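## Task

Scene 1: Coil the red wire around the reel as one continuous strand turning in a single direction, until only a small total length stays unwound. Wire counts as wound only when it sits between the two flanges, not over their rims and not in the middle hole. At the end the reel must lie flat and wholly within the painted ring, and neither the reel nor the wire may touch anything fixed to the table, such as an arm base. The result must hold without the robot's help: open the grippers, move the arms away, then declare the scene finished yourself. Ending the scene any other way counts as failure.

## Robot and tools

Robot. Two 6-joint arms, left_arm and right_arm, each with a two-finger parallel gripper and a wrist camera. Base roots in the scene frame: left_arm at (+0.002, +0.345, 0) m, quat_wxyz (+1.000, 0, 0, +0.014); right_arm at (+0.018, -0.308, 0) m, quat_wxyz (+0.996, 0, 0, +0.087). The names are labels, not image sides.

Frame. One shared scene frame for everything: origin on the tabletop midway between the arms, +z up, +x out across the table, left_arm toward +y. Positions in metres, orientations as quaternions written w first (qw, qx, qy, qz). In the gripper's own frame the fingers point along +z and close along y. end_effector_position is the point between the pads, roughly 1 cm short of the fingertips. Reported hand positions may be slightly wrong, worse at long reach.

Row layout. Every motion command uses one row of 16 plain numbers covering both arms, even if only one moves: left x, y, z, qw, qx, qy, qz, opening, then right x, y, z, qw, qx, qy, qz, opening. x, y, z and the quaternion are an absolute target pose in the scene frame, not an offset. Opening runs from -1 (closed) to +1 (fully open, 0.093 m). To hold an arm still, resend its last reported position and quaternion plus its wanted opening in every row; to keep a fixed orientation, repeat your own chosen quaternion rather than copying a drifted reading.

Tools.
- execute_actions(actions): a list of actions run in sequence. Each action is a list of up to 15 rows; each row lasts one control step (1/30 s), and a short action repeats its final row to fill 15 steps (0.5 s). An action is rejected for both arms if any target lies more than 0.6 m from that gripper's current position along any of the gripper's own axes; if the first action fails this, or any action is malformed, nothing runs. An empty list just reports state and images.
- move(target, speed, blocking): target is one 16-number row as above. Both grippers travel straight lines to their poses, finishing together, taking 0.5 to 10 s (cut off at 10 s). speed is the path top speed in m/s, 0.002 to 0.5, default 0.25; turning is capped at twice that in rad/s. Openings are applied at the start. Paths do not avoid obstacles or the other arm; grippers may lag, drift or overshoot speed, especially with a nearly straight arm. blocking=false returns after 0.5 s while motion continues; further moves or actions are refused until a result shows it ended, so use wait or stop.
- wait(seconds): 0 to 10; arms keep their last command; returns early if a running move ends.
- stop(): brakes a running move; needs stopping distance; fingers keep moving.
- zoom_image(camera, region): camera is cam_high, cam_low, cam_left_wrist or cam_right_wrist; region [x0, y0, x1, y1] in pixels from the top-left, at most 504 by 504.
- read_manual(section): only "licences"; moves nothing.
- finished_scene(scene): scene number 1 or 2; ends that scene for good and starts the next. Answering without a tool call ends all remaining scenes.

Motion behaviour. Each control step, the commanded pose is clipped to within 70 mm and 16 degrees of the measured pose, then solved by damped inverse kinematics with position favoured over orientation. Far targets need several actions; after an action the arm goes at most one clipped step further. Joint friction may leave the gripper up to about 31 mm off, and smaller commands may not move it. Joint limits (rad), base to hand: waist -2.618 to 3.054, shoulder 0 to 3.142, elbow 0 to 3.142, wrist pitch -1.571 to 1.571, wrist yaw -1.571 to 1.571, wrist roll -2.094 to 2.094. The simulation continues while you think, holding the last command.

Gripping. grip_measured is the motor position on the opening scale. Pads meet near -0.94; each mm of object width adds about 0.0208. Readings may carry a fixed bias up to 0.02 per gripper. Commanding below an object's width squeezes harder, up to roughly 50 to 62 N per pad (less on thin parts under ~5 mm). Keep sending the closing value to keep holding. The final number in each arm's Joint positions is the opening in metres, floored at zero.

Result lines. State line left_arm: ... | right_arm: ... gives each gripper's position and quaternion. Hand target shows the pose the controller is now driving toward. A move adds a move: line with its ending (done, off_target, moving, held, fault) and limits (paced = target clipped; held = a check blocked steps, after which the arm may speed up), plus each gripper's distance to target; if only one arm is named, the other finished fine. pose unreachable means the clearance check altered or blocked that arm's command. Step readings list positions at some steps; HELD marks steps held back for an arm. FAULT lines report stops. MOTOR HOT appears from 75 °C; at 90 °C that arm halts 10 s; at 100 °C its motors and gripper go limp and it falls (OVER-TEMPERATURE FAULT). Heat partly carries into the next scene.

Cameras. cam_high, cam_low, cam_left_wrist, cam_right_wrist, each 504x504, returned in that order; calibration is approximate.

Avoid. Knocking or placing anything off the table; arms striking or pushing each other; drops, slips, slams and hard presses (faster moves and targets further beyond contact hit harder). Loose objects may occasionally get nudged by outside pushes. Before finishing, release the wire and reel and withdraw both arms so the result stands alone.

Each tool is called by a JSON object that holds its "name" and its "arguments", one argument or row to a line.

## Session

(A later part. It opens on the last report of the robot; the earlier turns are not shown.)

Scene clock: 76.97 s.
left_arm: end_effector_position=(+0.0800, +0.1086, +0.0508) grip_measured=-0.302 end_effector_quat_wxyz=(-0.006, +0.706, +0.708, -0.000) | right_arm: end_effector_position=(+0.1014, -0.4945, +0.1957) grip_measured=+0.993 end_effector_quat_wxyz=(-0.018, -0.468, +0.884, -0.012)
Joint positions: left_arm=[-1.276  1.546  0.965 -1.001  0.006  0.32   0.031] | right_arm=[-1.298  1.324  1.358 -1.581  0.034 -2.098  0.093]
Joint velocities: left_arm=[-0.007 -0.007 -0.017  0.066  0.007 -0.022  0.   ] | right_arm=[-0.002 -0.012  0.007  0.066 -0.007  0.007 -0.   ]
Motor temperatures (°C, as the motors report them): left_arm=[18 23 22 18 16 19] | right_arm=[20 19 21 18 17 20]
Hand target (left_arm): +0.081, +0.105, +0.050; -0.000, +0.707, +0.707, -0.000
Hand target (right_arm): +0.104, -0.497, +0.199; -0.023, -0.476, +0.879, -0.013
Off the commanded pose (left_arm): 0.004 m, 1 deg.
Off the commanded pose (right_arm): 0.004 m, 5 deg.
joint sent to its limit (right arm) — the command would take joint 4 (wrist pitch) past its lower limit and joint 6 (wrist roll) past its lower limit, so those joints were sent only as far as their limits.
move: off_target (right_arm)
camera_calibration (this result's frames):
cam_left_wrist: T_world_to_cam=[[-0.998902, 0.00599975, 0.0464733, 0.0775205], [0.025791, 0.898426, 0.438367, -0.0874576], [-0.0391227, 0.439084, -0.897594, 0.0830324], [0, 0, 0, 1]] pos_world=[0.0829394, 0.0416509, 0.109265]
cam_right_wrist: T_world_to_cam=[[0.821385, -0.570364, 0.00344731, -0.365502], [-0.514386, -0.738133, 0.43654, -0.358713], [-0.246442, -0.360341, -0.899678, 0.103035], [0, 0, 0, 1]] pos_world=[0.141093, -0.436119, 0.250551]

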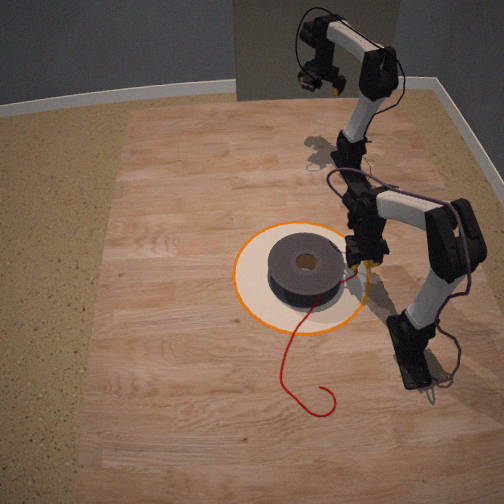

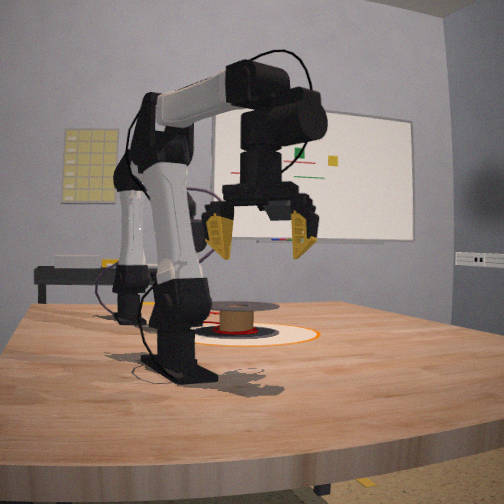

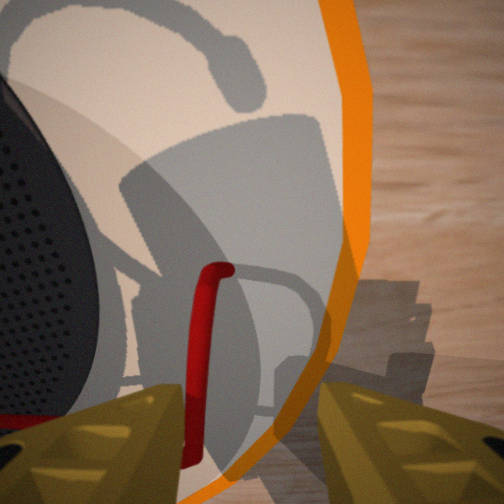

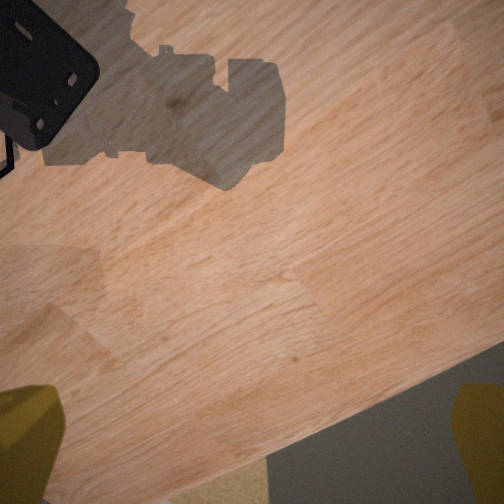

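{"name": "move", "arguments": {
  "target": [0.07,0.105,0.13,0,0.707,0.707,0,-0.3,0.103,-0.497,0.199,0,0.5,-0.866,0,1],
  "speed": 0.1
}}

{"name": "zoom_image", "arguments": {
  "camera": "cam_high",
  "region": [230, 180, 420, 370]
}}

Scene clock: 78.80 s.
left_arm: end_effector_position=(+0.0713, +0.1054, +0.1206) grip_measured=-0.302 end_effector_quat_wxyz=(-0.010, +0.706, +0.708, +0.002) | right_arm: end_effector_position=(+0.1014, -0.4945, +0.1957) grip_measured=+0.993 end_effector_quat_wxyz=(-0.018, -0.468, +0.884, -0.012)
Joint positions: left_arm=[-1.313  1.503  1.207 -1.296  0.006  0.281  0.031] | right_arm=[-1.298  1.324  1.358 -1.581  0.034 -2.098  0.093]
Joint velocities: left_arm=[-0.007 -0.022 -0.017  0.007 -0.022  0.007 -0.001] | right_arm=[-0.002  0.012  0.002 -0.051  0.007  0.022  0.   ]
Motor temperatures (°C, as the motors report them): left_arm=[18 23 23 18 16 19] | right_arm=[20 19 21 18 17 20]
Hand target (left_arm): +0.070, +0.105, +0.130; -0.000, +0.707, +0.707, -0.000
Hand target (right_arm): +0.104, -0.497, +0.199; -0.023, -0.476, +0.879, -0.013
Off the commanded pose (left_arm): 0.009 m, 1 deg.
Off the commanded pose (right_arm): 0.004 m, 5 deg.
joint sent to its limit (right arm) — the command would take joint 4 (wrist pitch) past its lower limit and joint 6 (wrist roll) past its lower limit, so those joints were sent only as far as their limits.
move: off_target (right_arm)
camera_calibration (this result's frames):
cam_left_wrist: T_world_to_cam=[[-0.998799, 0.00480815, 0.0487517, 0.0654171], [0.0260988, 0.894409, 0.446487, -0.115515], [-0.0414572, 0.447224, -0.893461, 0.145609], [0, 0, 0, 1]] pos_world=[0.0743899, 0.0378833, 0.178483]
cam_right_wrist: T_world_to_cam=[[0.821385, -0.570364, 0.00344731, -0.365502], [-0.514386, -0.738133, 0.43654, -0.358713], [-0.246442, -0.360341, -0.899678, 0.103035], [0, 0, 0, 1]] pos_world=[0.141093, -0.436119, 0.250551]

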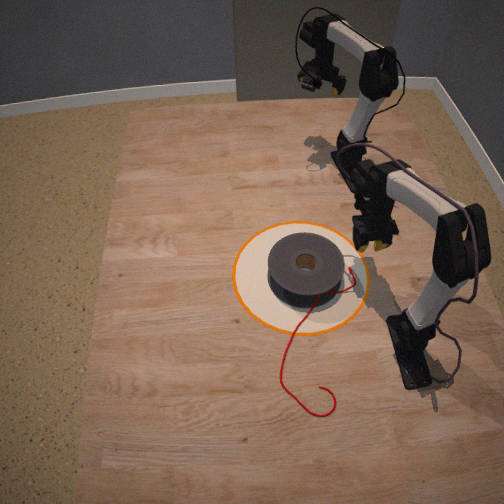

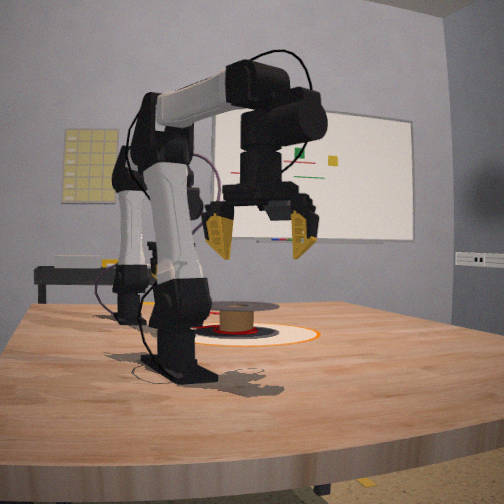

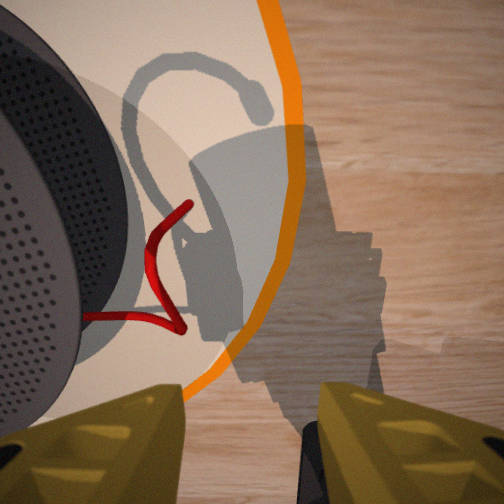

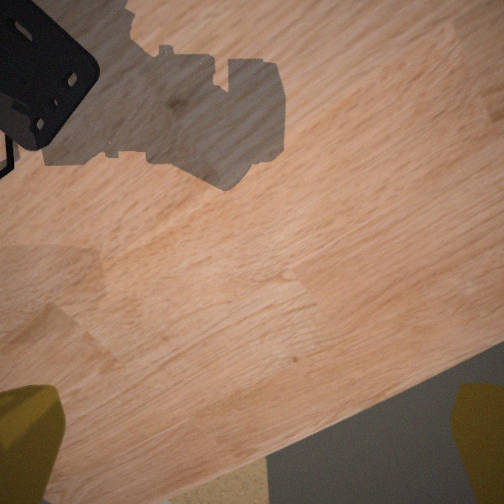

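Region (230, 180, 420, 370) of cam_high's 504x504 image, scaled by 2.653, with more detail than that image has.

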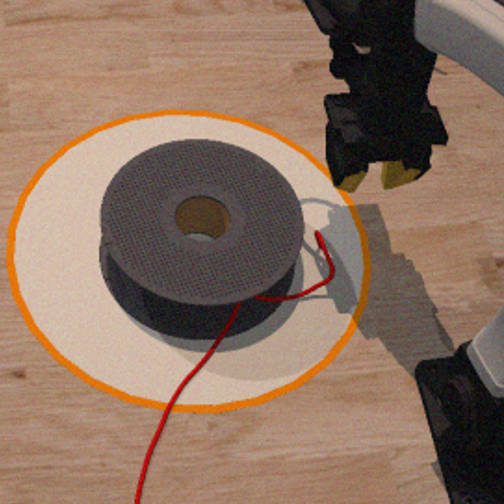

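{"name": "move", "arguments": {
  "target": [0.15,0.27,0.16,0,0.707,0.707,0,-0.3,0.14,-0.3,0.18,0,0.476,-0.88,0,1],
  "speed": 0.3
}}

{"name": "move", "arguments": {
  "target": [0.27,0.36,0.14,0,0.707,0.707,0,-0.3,0.24,0.065,0.15,0,0.476,-0.88,0,1],
  "speed": 0.3
}}

Scene clock: 83.80 s.
left_arm: end_effector_position=(+0.1535, +0.2657, +0.1531) grip_measured=-0.302 end_effector_quat_wxyz=(-0.005, +0.708, +0.706, +0.003) | right_arm: end_effector_position=(+0.1393, -0.3013, +0.1855) grip_measured=+0.993 end_effector_quat_wxyz=(+0.093, -0.475, +0.874, -0.048)
Joint positions: left_arm=[-0.516  1.193  1.099 -1.483 -0.008  1.085  0.031] | right_arm=[-0.106  0.844  1.063 -1.581  0.009 -0.929  0.093]
Joint velocities: left_arm=[ 0.007  0.002 -0.007  0.007  0.066 -0.022  0.   ] | right_arm=[ 0.017 -0.002 -0.012 -0.007 -0.022  0.007 -0.   ]
Motor temperatures (°C, as the motors report them): left_arm=[18 23 23 18 16 19] | right_arm=[20 19 22 18 17 20]
Hand target (left_arm): +0.152, +0.266, +0.159; +0.004, +0.707, +0.707, -0.001
Hand target (right_arm): +0.137, -0.302, +0.180; +0.074, -0.476, +0.875, -0.045
Off the commanded pose (left_arm): 0.009 m, 1 deg.
Off the commanded pose (right_arm): 0.006 m, 12 deg.
joint sent to its limit (right arm) — the command would take joint 4 (wrist pitch) past its lower limit, so that joint was sent only as far as its limit.
move: off_target (right_arm); limits=paced
camera_calibration (this result's frames):
cam_left_wrist: T_world_to_cam=[[-0.999118, 0.0113664, 0.0404173, 0.144723], [0.0280029, 0.897666, 0.439785, -0.275735], [-0.0312824, 0.440529, -0.897193, 0.107091], [0, 0, 0, 1]] pos_world=[0.155667, 0.198696, 0.211496]
cam_right_wrist: T_world_to_cam=[[0.815838, -0.552954, 0.169265, -0.31112], [-0.577708, -0.76631, 0.281109, -0.163029], [-0.0257309, -0.327125, -0.944631, 0.160431], [0, 0, 0, 1]] pos_world=[0.163768, -0.244485, 0.250039]

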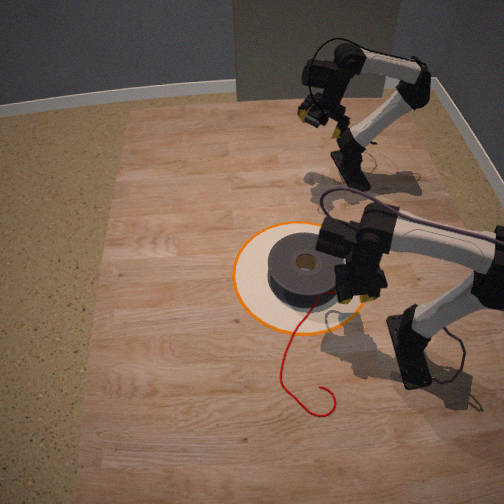

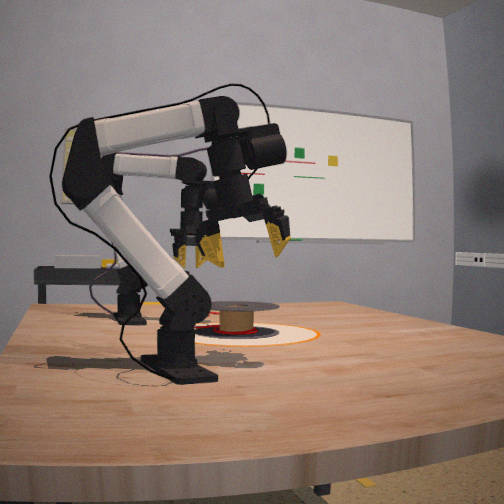

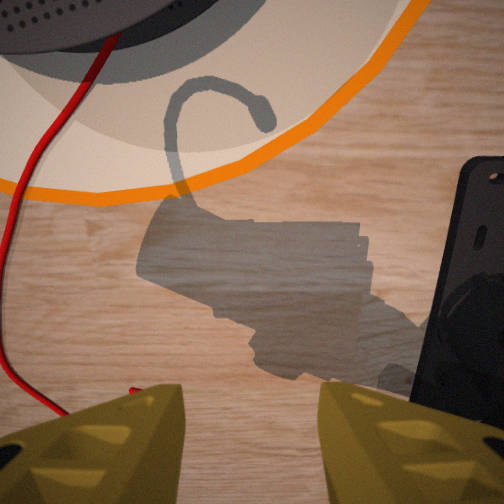

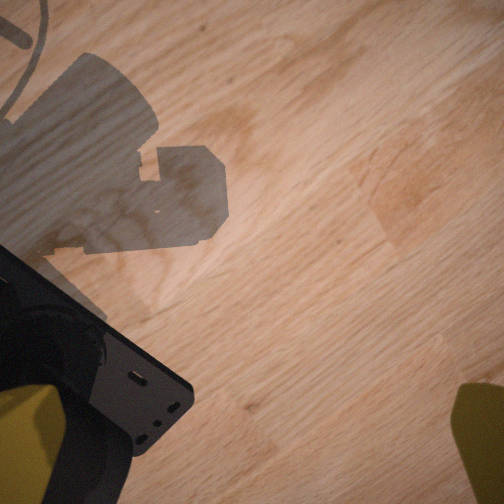

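Scene clock: 85.80 s.
left_arm: end_effector_position=(+0.2634, +0.3559, +0.1406) grip_measured=-0.302 end_effector_quat_wxyz=(-0.006, +0.708, +0.707, -0.001) | right_arm: end_effector_position=(+0.2434, +0.0586, +0.1422) grip_measured=+0.993 end_effector_quat_wxyz=(+0.015, -0.475, +0.880, -0.014)
Joint positions: left_arm=[ 0.011  1.539  1.321 -1.363 -0.007  1.611  0.031] | right_arm=[ 0.862  2.235  2.248 -1.571  0.039  0.044  0.093]
Joint velocities: left_arm=[-0.007 -0.002  0.012  0.022 -0.037  0.051  0.   ] | right_arm=[ 0.002 -0.002 -0.007 -0.066  0.022  0.066  0.   ]
Motor temperatures (°C, as the motors report them): left_arm=[18 23 23 18 16 19] | right_arm=[20 19 22 18 17 20]
Hand target (left_arm): +0.272, +0.356, +0.141; +0.002, +0.707, +0.707, +0.001
Hand target (right_arm): +0.239, +0.061, +0.145; +0.012, -0.476, +0.879, -0.008
Off the commanded pose (left_arm): 0.008 m, 1 deg.
Off the commanded pose (right_arm): 0.011 m, 2 deg.
joint sent to its limit (right arm) — the command would take joint 4 (wrist pitch) past its lower limit, so that joint was sent only as far as its limit.
move: off_target (right_arm)
camera_calibration (this result's frames):
cam_left_wrist: T_world_to_cam=[[-0.998808, 0.0103342, 0.0477127, 0.253311], [0.0301604, 0.899137, 0.436626, -0.35489], [-0.0383881, 0.437545, -0.898377, 0.0626955], [0, 0, 0, 1]] pos_world=[0.266119, 0.289045, 0.199192]
cam_right_wrist: T_world_to_cam=[[0.830187, -0.556225, 0.0374668, -0.174289], [-0.525686, -0.758689, 0.384766, 0.157263], [-0.18559, -0.339123, -0.922254, 0.276386], [0, 0, 0, 1]] pos_world=[0.278658, 0.116099, 0.200919]

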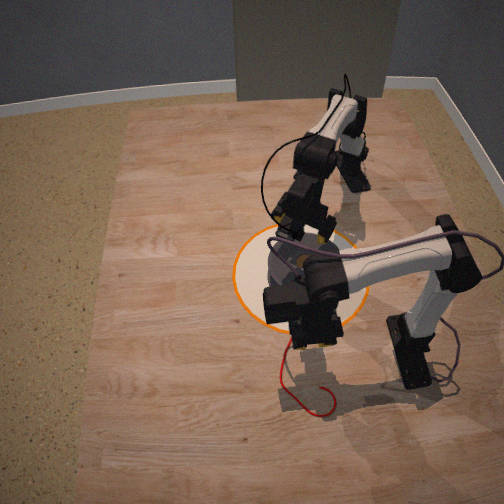

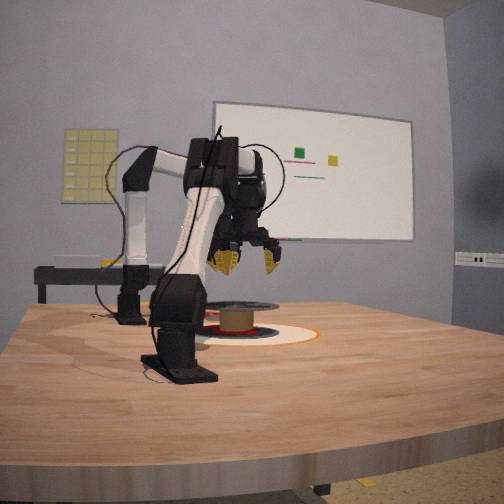

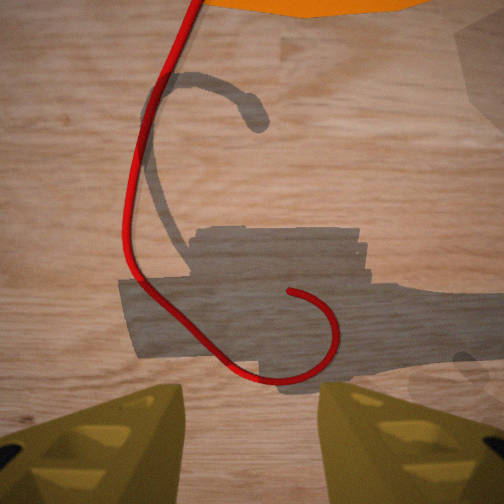

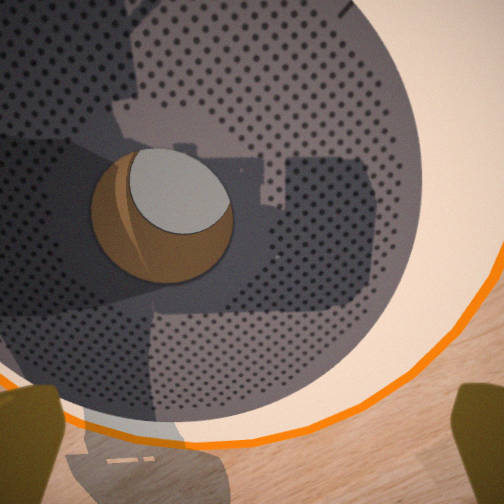

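{"name": "move", "arguments": {
  "target": [0.27,0.36,0.14,0,0.707,0.707,0,-0.3,0.285,0.064,0.105,0,0.5,-0.866,0,1],
  "speed": 0.15
}}

Scene clock: 88.93 s.
left_arm: end_effector_position=(+0.2633, +0.3586, +0.1406) grip_measured=-0.302 end_effector_quat_wxyz=(-0.006, +0.708, +0.706, -0.001) | right_arm: end_effector_position=(+0.2812, +0.0583, +0.1037) grip_measured=+0.993 end_effector_quat_wxyz=(-0.007, -0.499, +0.867, -0.008)
Joint positions: left_arm=[ 0.021  1.539  1.321 -1.363 -0.007  1.623  0.031] | right_arm=[ 0.778  2.36   2.306 -1.536  0.01  -0.092  0.093]
Joint velocities: left_arm=[ 0.012  0.017 -0.017  0.066  0.066  0.066  0.001] | right_arm=[ 0.002 -0.002  0.012  0.022 -0.007 -0.037 -0.   ]
Motor temperatures (°C, as the motors report them): left_arm=[18 23 23 18 16 19] | right_arm=[20 21 22 18 17 20]
Hand target (left_arm): +0.270, +0.360, +0.140; +0.000, +0.707, +0.707, +0.000
Hand target (right_arm): +0.284, +0.064, +0.105; -0.000, -0.500, +0.866, +0.002
Off the commanded pose (left_arm): 0.007 m, 1 deg.
Off the commanded pose (right_arm): 0.007 m, 1 deg.
move: done
camera_calibration (this result's frames):
cam_left_wrist: T_world_to_cam=[[-0.998787, 0.0118631, 0.0477913, 0.252588], [0.0315666, 0.899143, 0.436515, -0.35766], [-0.0377928, 0.437494, -0.898427, 0.0613823], [0, 0, 0, 1]] pos_world=[0.265892, 0.291737, 0.1992]
cam_right_wrist: T_world_to_cam=[[0.859422, -0.511222, 0.00686344, -0.211993], [-0.467199, -0.779821, 0.416659, 0.173174], [-0.207653, -0.361292, -0.909037, 0.253838], [0, 0, 0, 1]] pos_world=[0.315808, 0.11838, 0.160049]

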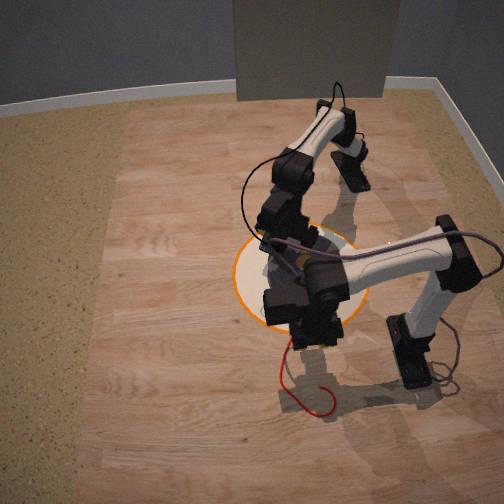

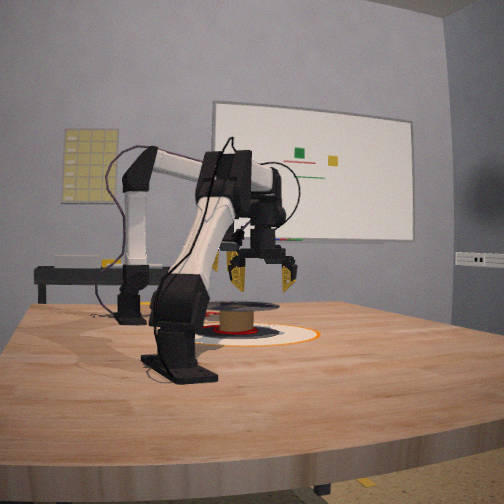

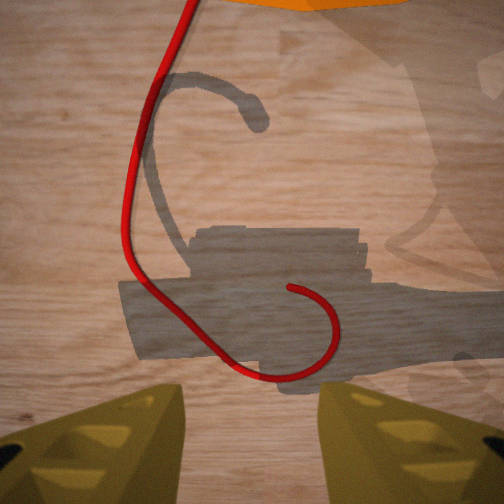

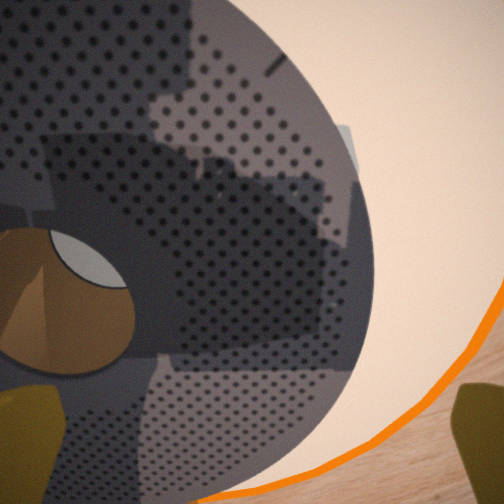

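{"name": "move", "arguments": {
  "target": [0.2,0.45,0.16,0,0.707,0.707,0,-0.3,0.288,0.069,0.072,0,0.5,-0.866,0,1],
  "speed": 0.1
}}

Scene clock: 91.47 s.
left_arm: end_effector_position=(+0.2091, +0.4530, +0.1570) grip_measured=-0.302 end_effector_quat_wxyz=(-0.002, +0.707, +0.707, +0.004) | right_arm: end_effector_position=(+0.2887, +0.0691, +0.0856) grip_measured=+0.993 end_effector_quat_wxyz=(+0.013, -0.499, +0.866, +0.001)
Joint positions: left_arm=[ 0.45   1.422  1.281 -1.423 -0.007  2.048  0.031] | right_arm=[ 0.778  2.36   2.234 -1.42   0.009 -0.094  0.093]
Joint velocities: left_arm=[-0.012 -0.012 -0.007  0.007 -0.051  0.022 -0.001] | right_arm=[-0.007 -0.002 -0.002  0.007  0.007  0.007 -0.   ]
Motor temperatures (°C, as the motors report them): left_arm=[18 23 23 18 16 19] | right_arm=[20 22 22 18 17 20]
Hand target (left_arm): +0.203, +0.450, +0.159; +0.001, +0.707, +0.707, +0.002
Hand target (right_arm): +0.287, +0.068, +0.072; -0.000, -0.500, +0.866, -0.000
Off the commanded pose (left_arm): 0.010 m, 1 deg.
Off the commanded pose (right_arm): 0.014 m, 1 deg.
move: off_target (right_arm)
camera_calibration (this result's frames):
cam_left_wrist: T_world_to_cam=[[-0.999349, 0.00831939, 0.0350962, 0.200289], [0.0229029, 0.898064, 0.439267, -0.446182], [-0.0278642, 0.439785, -0.89767, 0.0295363], [0, 0, 0, 1]] pos_world=[0.211201, 0.386044, 0.215478]
cam_right_wrist: T_world_to_cam=[[0.86, -0.510202, 0.00966862, -0.2133], [-0.475673, -0.794651, 0.37718, 0.199496], [-0.184755, -0.328974, -0.92609, 0.235518], [0, 0, 0, 1]] pos_world=[0.321846, 0.127183, 0.144927]

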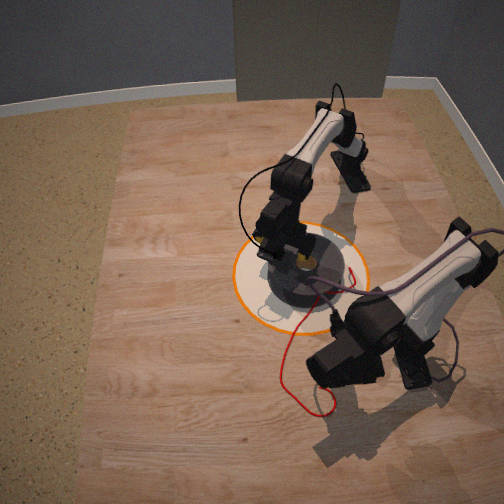

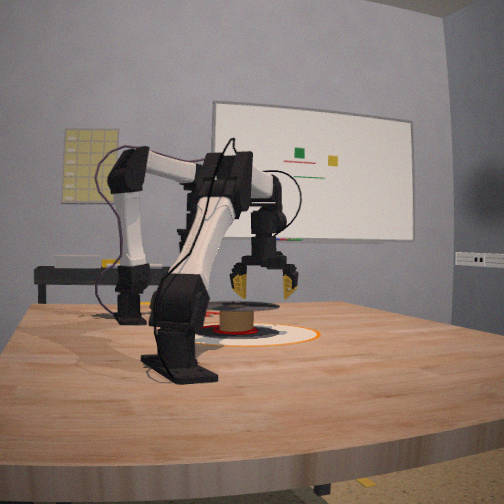

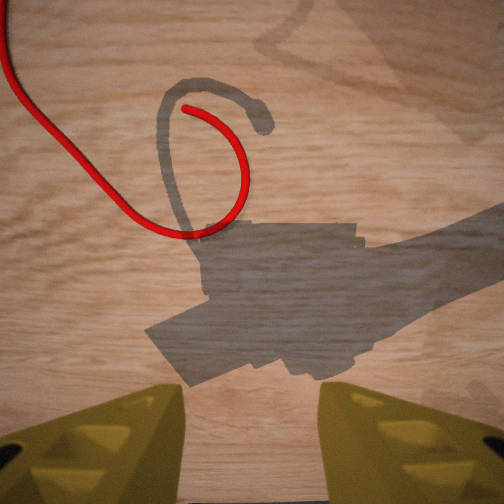

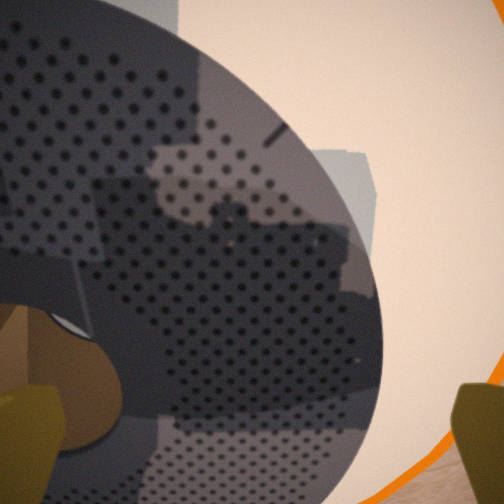

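{"name": "move", "arguments": {
  "target": [0.2,0.45,0.16,0,0.707,0.707,0,-0.3,0.285,0.063,0.046,0,0.5,-0.866,0,1],
  "speed": 0.05
}}

Scene clock: 93.33 s.
left_arm: end_effector_position=(+0.2074, +0.4531, +0.1570) grip_measured=-0.302 end_effector_quat_wxyz=(-0.003, +0.708, +0.706, +0.001) | right_arm: end_effector_position=(+0.2842, +0.0628, +0.0442) grip_measured=+0.993 end_effector_quat_wxyz=(-0.004, -0.500, +0.866, -0.007)
Joint positions: left_arm=[ 0.454  1.422  1.281 -1.429 -0.007  2.055  0.031] | right_arm=[ 0.778  2.36   2.069 -1.293  0.009 -0.094  0.093]
Joint velocities: left_arm=[ 0.002 -0.007  0.007 -0.022 -0.022 -0.022  0.   ] | right_arm=[ 0.027 -0.027  0.002 -0.066  0.037  0.022  0.   ]
Motor temperatures (°C, as the motors report them): left_arm=[18 23 23 18 16 19] | right_arm=[20 23 22 18 17 20]
Hand target (left_arm): +0.200, +0.450, +0.160; -0.000, +0.707, +0.707, +0.000
Hand target (right_arm): +0.285, +0.062, +0.046; -0.000, -0.500, +0.866, +0.000
Off the commanded pose (left_arm): 0.009 m, 0 deg.
Off the commanded pose (right_arm): 0.002 m, 1 deg.
move: done
camera_calibration (this result's frames):
cam_left_wrist: T_world_to_cam=[[-0.999108, 0.0118564, 0.0405367, 0.196056], [0.0283848, 0.89921, 0.436595, -0.44747], [-0.0312746, 0.437356, -0.898744, 0.0314149], [0, 0, 0, 1]] pos_world=[0.209565, 0.386305, 0.215649]
cam_right_wrist: T_world_to_cam=[[0.860369, -0.509629, 0.00657771, -0.212265], [-0.466912, -0.782948, 0.411079, 0.203328], [-0.204347, -0.356751, -0.911576, 0.200923], [0, 0, 0, 1]] pos_world=[0.318621, 0.122698, 0.100969]

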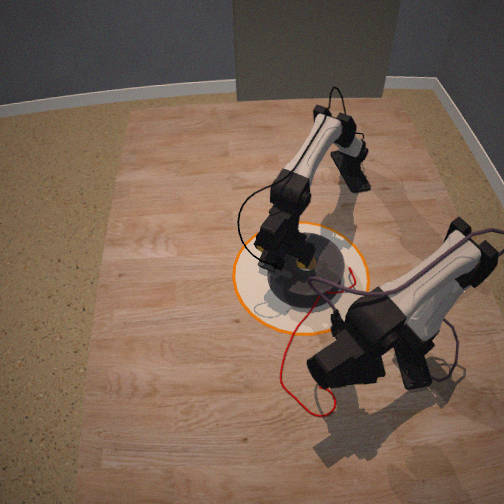

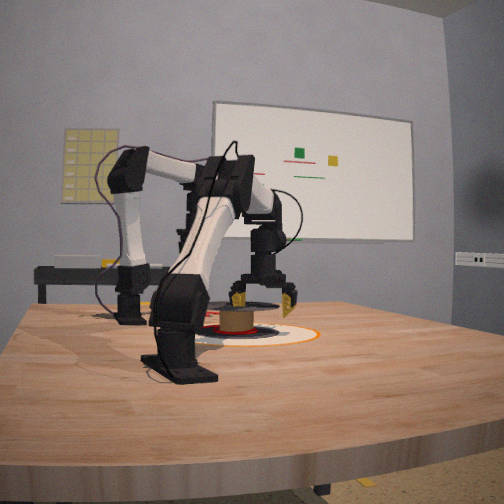

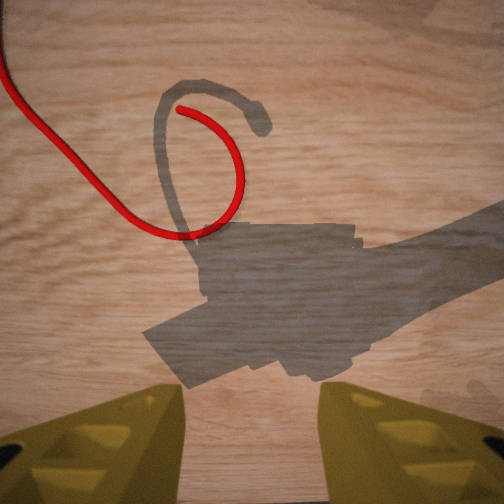

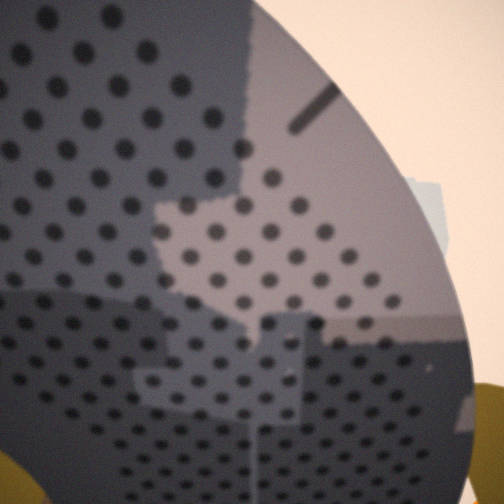

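{"name": "move", "arguments": {
  "target": [0.2,0.45,0.16,0,0.707,0.707,0,-0.3,0.285,0.063,0.062,0,0.5,-0.866,0,1],
  "speed": 0.03
}}

Scene clock: 94.70 s.
left_arm: end_effector_position=(+0.2073, +0.4531, +0.1570) grip_measured=-0.302 end_effector_quat_wxyz=(-0.003, +0.708, +0.706, +0.001) | right_arm: end_effector_position=(+0.2837, +0.0620, +0.0500) grip_measured=+0.993 end_effector_quat_wxyz=(-0.006, -0.500, +0.866, -0.008)
Joint positions: left_arm=[ 0.454  1.422  1.281 -1.429 -0.007  2.056  0.031] | right_arm=[ 0.778  2.36   2.092 -1.321  0.009 -0.095  0.093]
Joint velocities: left_arm=[ 0.002 -0.012 -0.007  0.066  0.051  0.007 -0.001] | right_arm=[-0.022  0.012 -0.007  0.007 -0.007 -0.022  0.001]
Motor temperatures (°C, as the motors report them): left_arm=[18 23 23 18 16 19] | right_arm=[20 24 22 18 17 20]
Hand target (left_arm): +0.200, +0.450, +0.160; -0.000, +0.707, +0.707, -0.000
Hand target (right_arm): +0.285, +0.063, +0.062; +0.000, -0.500, +0.866, +0.000
Off the commanded pose (left_arm): 0.008 m, 0 deg.
Off the commanded pose (right_arm): 0.012 m, 1 deg.
move: off_target (right_arm)
camera_calibration (this result's frames):
cam_left_wrist: T_world_to_cam=[[-0.999089, 0.0122447, 0.0408749, 0.195742], [0.0288765, 0.899277, 0.436425, -0.447534], [-0.0314139, 0.437208, -0.898812, 0.0315375], [0, 0, 0, 1]] pos_world=[0.209478, 0.386272, 0.215661]
cam_right_wrist: T_world_to_cam=[[0.860582, -0.509275, 0.00615438, -0.212282], [-0.465422, -0.781456, 0.415582, 0.199323], [-0.206836, -0.360507, -0.909535, 0.206637], [0, 0, 0, 1]] pos_world=[0.318196, 0.122146, 0.106415]

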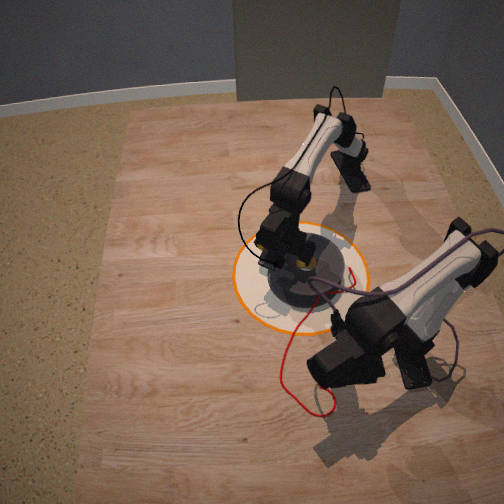

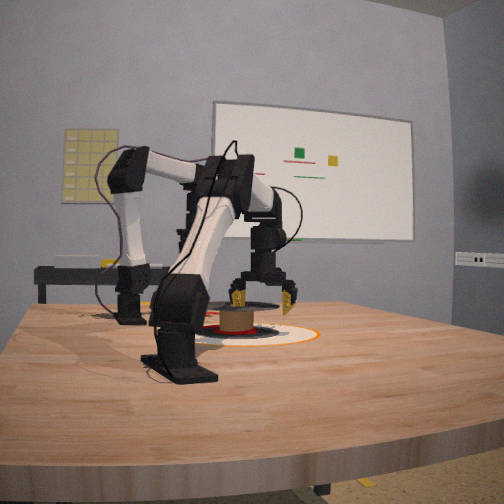

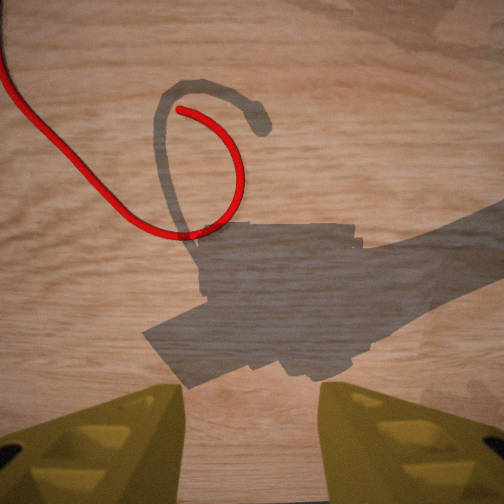

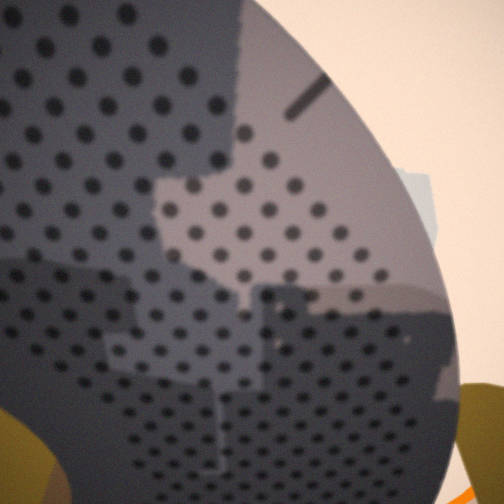

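{"name": "move", "arguments": {
  "target": [0.2,0.45,0.16,0,0.707,0.707,0,-0.3,0.285,0.063,0.06,0,0.5,-0.866,0,0.4],
  "speed": 0.03
}}

{"name": "zoom_image", "arguments": {
  "camera": "cam_low",
  "region": [190, 260, 320, 345]
}}

Scene clock: 95.83 s.
left_arm: end_effector_position=(+0.2073, +0.4531, +0.1570) grip_measured=-0.302 end_effector_quat_wxyz=(-0.003, +0.708, +0.706, +0.001) | right_arm: end_effector_position=(+0.2831, +0.0617, +0.0500) grip_measured=+0.447 end_effector_quat_wxyz=(-0.008, -0.500, +0.866, -0.008)
Joint positions: left_arm=[ 0.454  1.422  1.281 -1.429 -0.007  2.056  0.031] | right_arm=[ 0.778  2.36   2.092 -1.323  0.007 -0.095  0.067]
Joint velocities: left_arm=[-0.012  0.007  0.007 -0.037 -0.007 -0.007 -0.001] | right_arm=[-0.007  0.007 -0.012 -0.037  0.022  0.007 -0.001]
Motor temperatures (°C, as the motors report them): left_arm=[18 23 23 18 16 19] | right_arm=[20 24 22 18 17 20]
Hand target (left_arm): +0.200, +0.450, +0.160; -0.000, +0.707, +0.707, +0.000
Hand target (right_arm): +0.285, +0.063, +0.060; +0.000, -0.500, +0.866, -0.000
Off the commanded pose (left_arm): 0.008 m, 0 deg.
Off the commanded pose (right_arm): 0.010 m, 1 deg.
move: done
camera_calibration (this result's frames):
cam_left_wrist: T_world_to_cam=[[-0.999089, 0.0122447, 0.0408749, 0.195742], [0.0288765, 0.899277, 0.436425, -0.447534], [-0.0314139, 0.437208, -0.898812, 0.0315375], [0, 0, 0, 1]] pos_world=[0.209478, 0.386272, 0.215661]
cam_right_wrist: T_world_to_cam=[[0.860582, -0.509293, 0.00440906, -0.211883], [-0.464281, -0.780905, 0.417888, 0.198279], [-0.209384, -0.361674, -0.908488, 0.20713], [0, 0, 0, 1]] pos_world=[0.31777, 0.12184, 0.106251]

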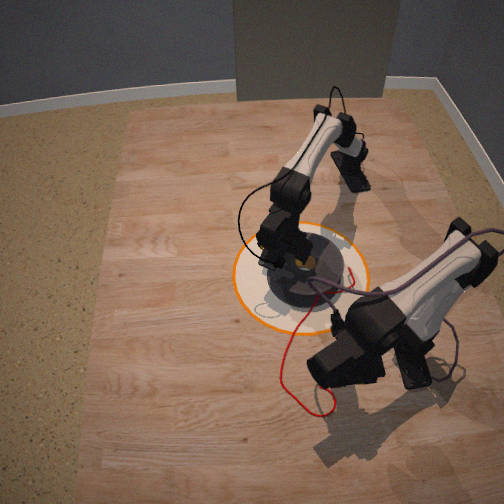

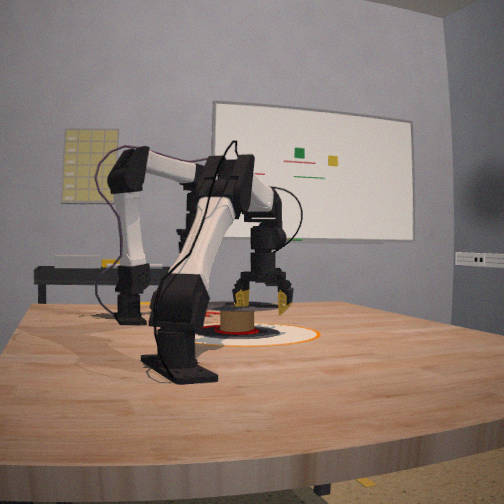

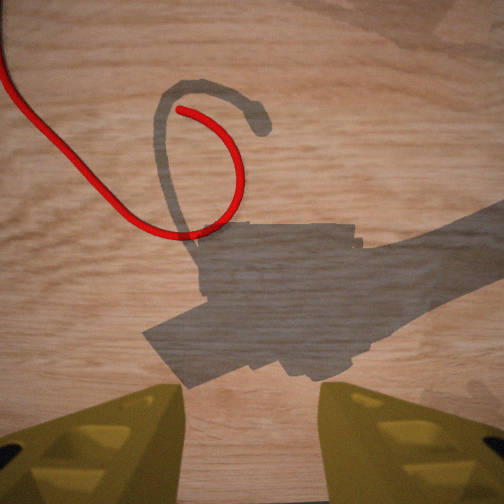

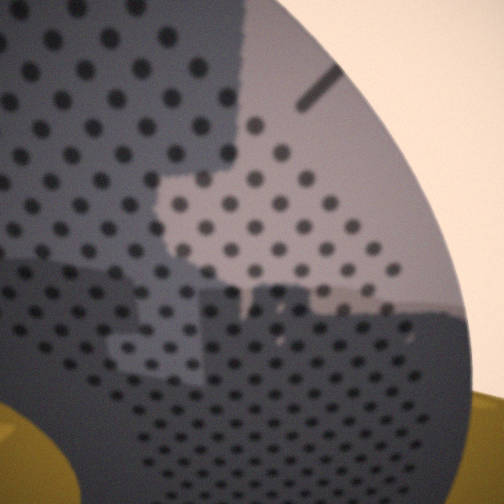

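Region (190, 260, 320, 345) of cam_low's 504x504 image, scaled by 3.877, with more detail than that image has; it fills the top 330 rows of this view, and the rest is white.

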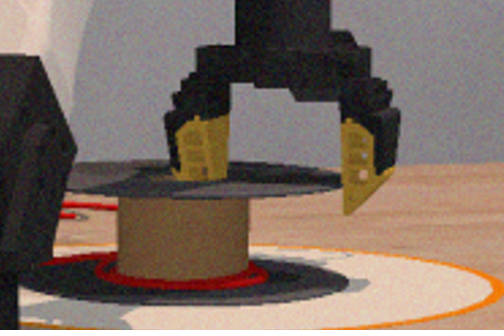

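{"name": "move", "arguments": {
  "target": [0.2,0.45,0.16,0,0.707,0.707,0,-0.3,0.26,0.039,0.051,0,-0.259,0.966,0,0.45],
  "speed": 0.05
}}

{"name": "zoom_image", "arguments": {
  "camera": "cam_high",
  "region": [230, 200, 400, 370]
}}

Scene clock: 101.93 s.
left_arm: end_effector_position=(+0.2073, +0.4531, +0.1570) grip_measured=-0.302 end_effector_quat_wxyz=(-0.003, +0.708, +0.706, +0.001) | right_arm: end_effector_position=(+0.2633, +0.0339, +0.0498) grip_measured=+0.464 end_effector_quat_wxyz=(-0.008, -0.260, +0.965, -0.011)
Joint positions: left_arm=[ 0.454  1.422  1.281 -1.429 -0.007  2.056  0.031] | right_arm=[ 0.778  2.207  1.832 -1.222  0.007  0.425  0.067]
Joint velocities: left_arm=[-0.007 -0.007 -0.032 -0.066 -0.037 -0.051 -0.001] | right_arm=[ 0.012 -0.002 -0.002 -0.007  0.007 -0.022  0.   ]
Motor temperatures (°C, as the motors report them): left_arm=[18 23 23 18 16 19] | right_arm=[20 27 21 18 17 20]
Hand target (left_arm): +0.200, +0.450, +0.160; -0.000, +0.707, +0.707, -0.000
Hand target (right_arm): +0.260, +0.039, +0.052; -0.000, -0.259, +0.966, -0.000
Off the commanded pose (left_arm): 0.008 m, 0 deg.
Off the commanded pose (right_arm): 0.006 m, 2 deg.
move: done
camera_calibration (this result's frames):
cam_left_wrist: T_world_to_cam=[[-0.999089, 0.0122447, 0.0408749, 0.195742], [0.0288765, 0.899277, 0.436425, -0.447534], [-0.0314139, 0.437208, -0.898812, 0.0315375], [0, 0, 0, 1]] pos_world=[0.209478, 0.386272, 0.215661]
cam_right_wrist: T_world_to_cam=[[0.493872, -0.869382, 0.0162993, -0.100821], [-0.793688, -0.443057, 0.416845, 0.242873], [-0.355176, -0.218804, -0.908832, 0.226344], [0, 0, 0, 1]] pos_world=[0.32295, 0.0694801, 0.106111]

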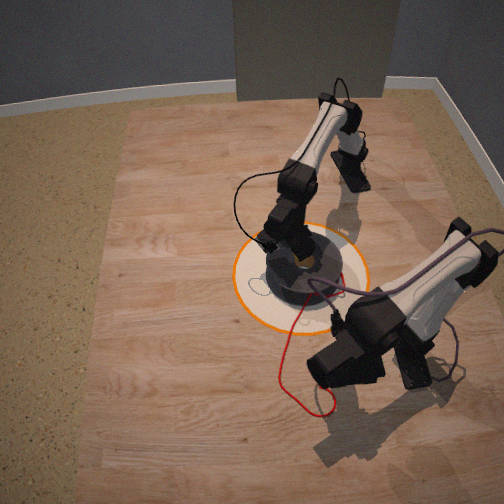

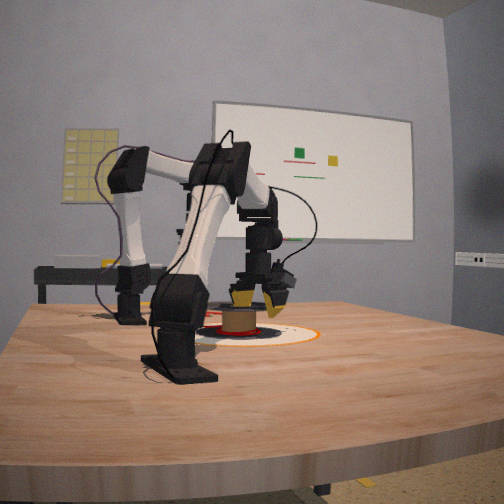

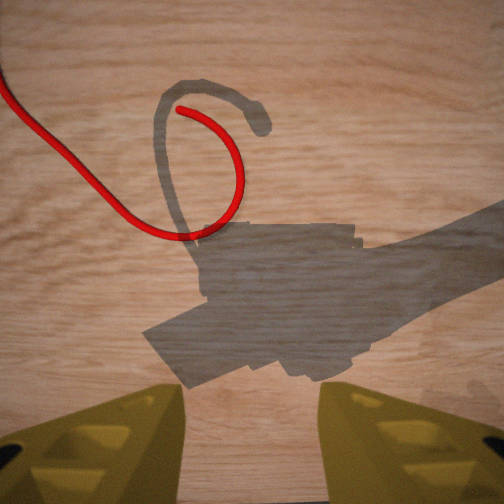

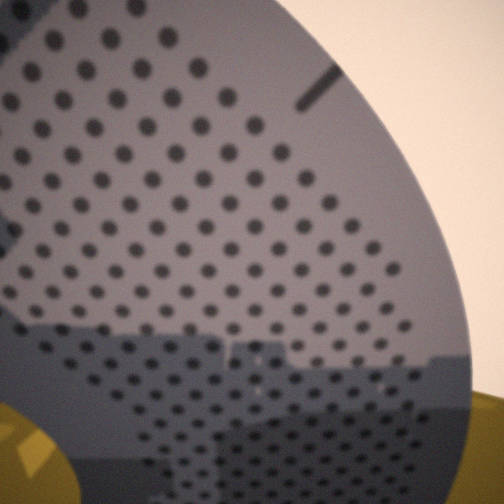

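Region (230, 200, 400, 370) of cam_high's 504x504 image, scaled by 2.965, with more detail than that image has.

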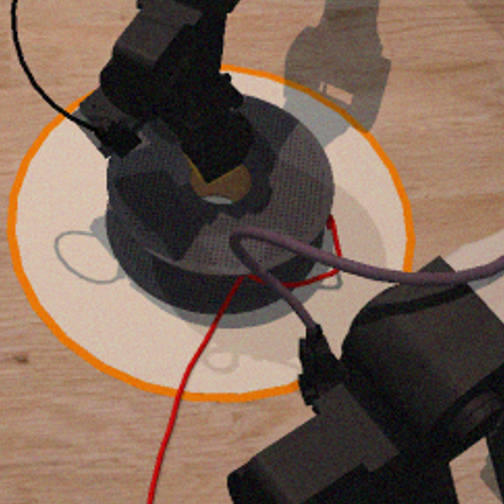

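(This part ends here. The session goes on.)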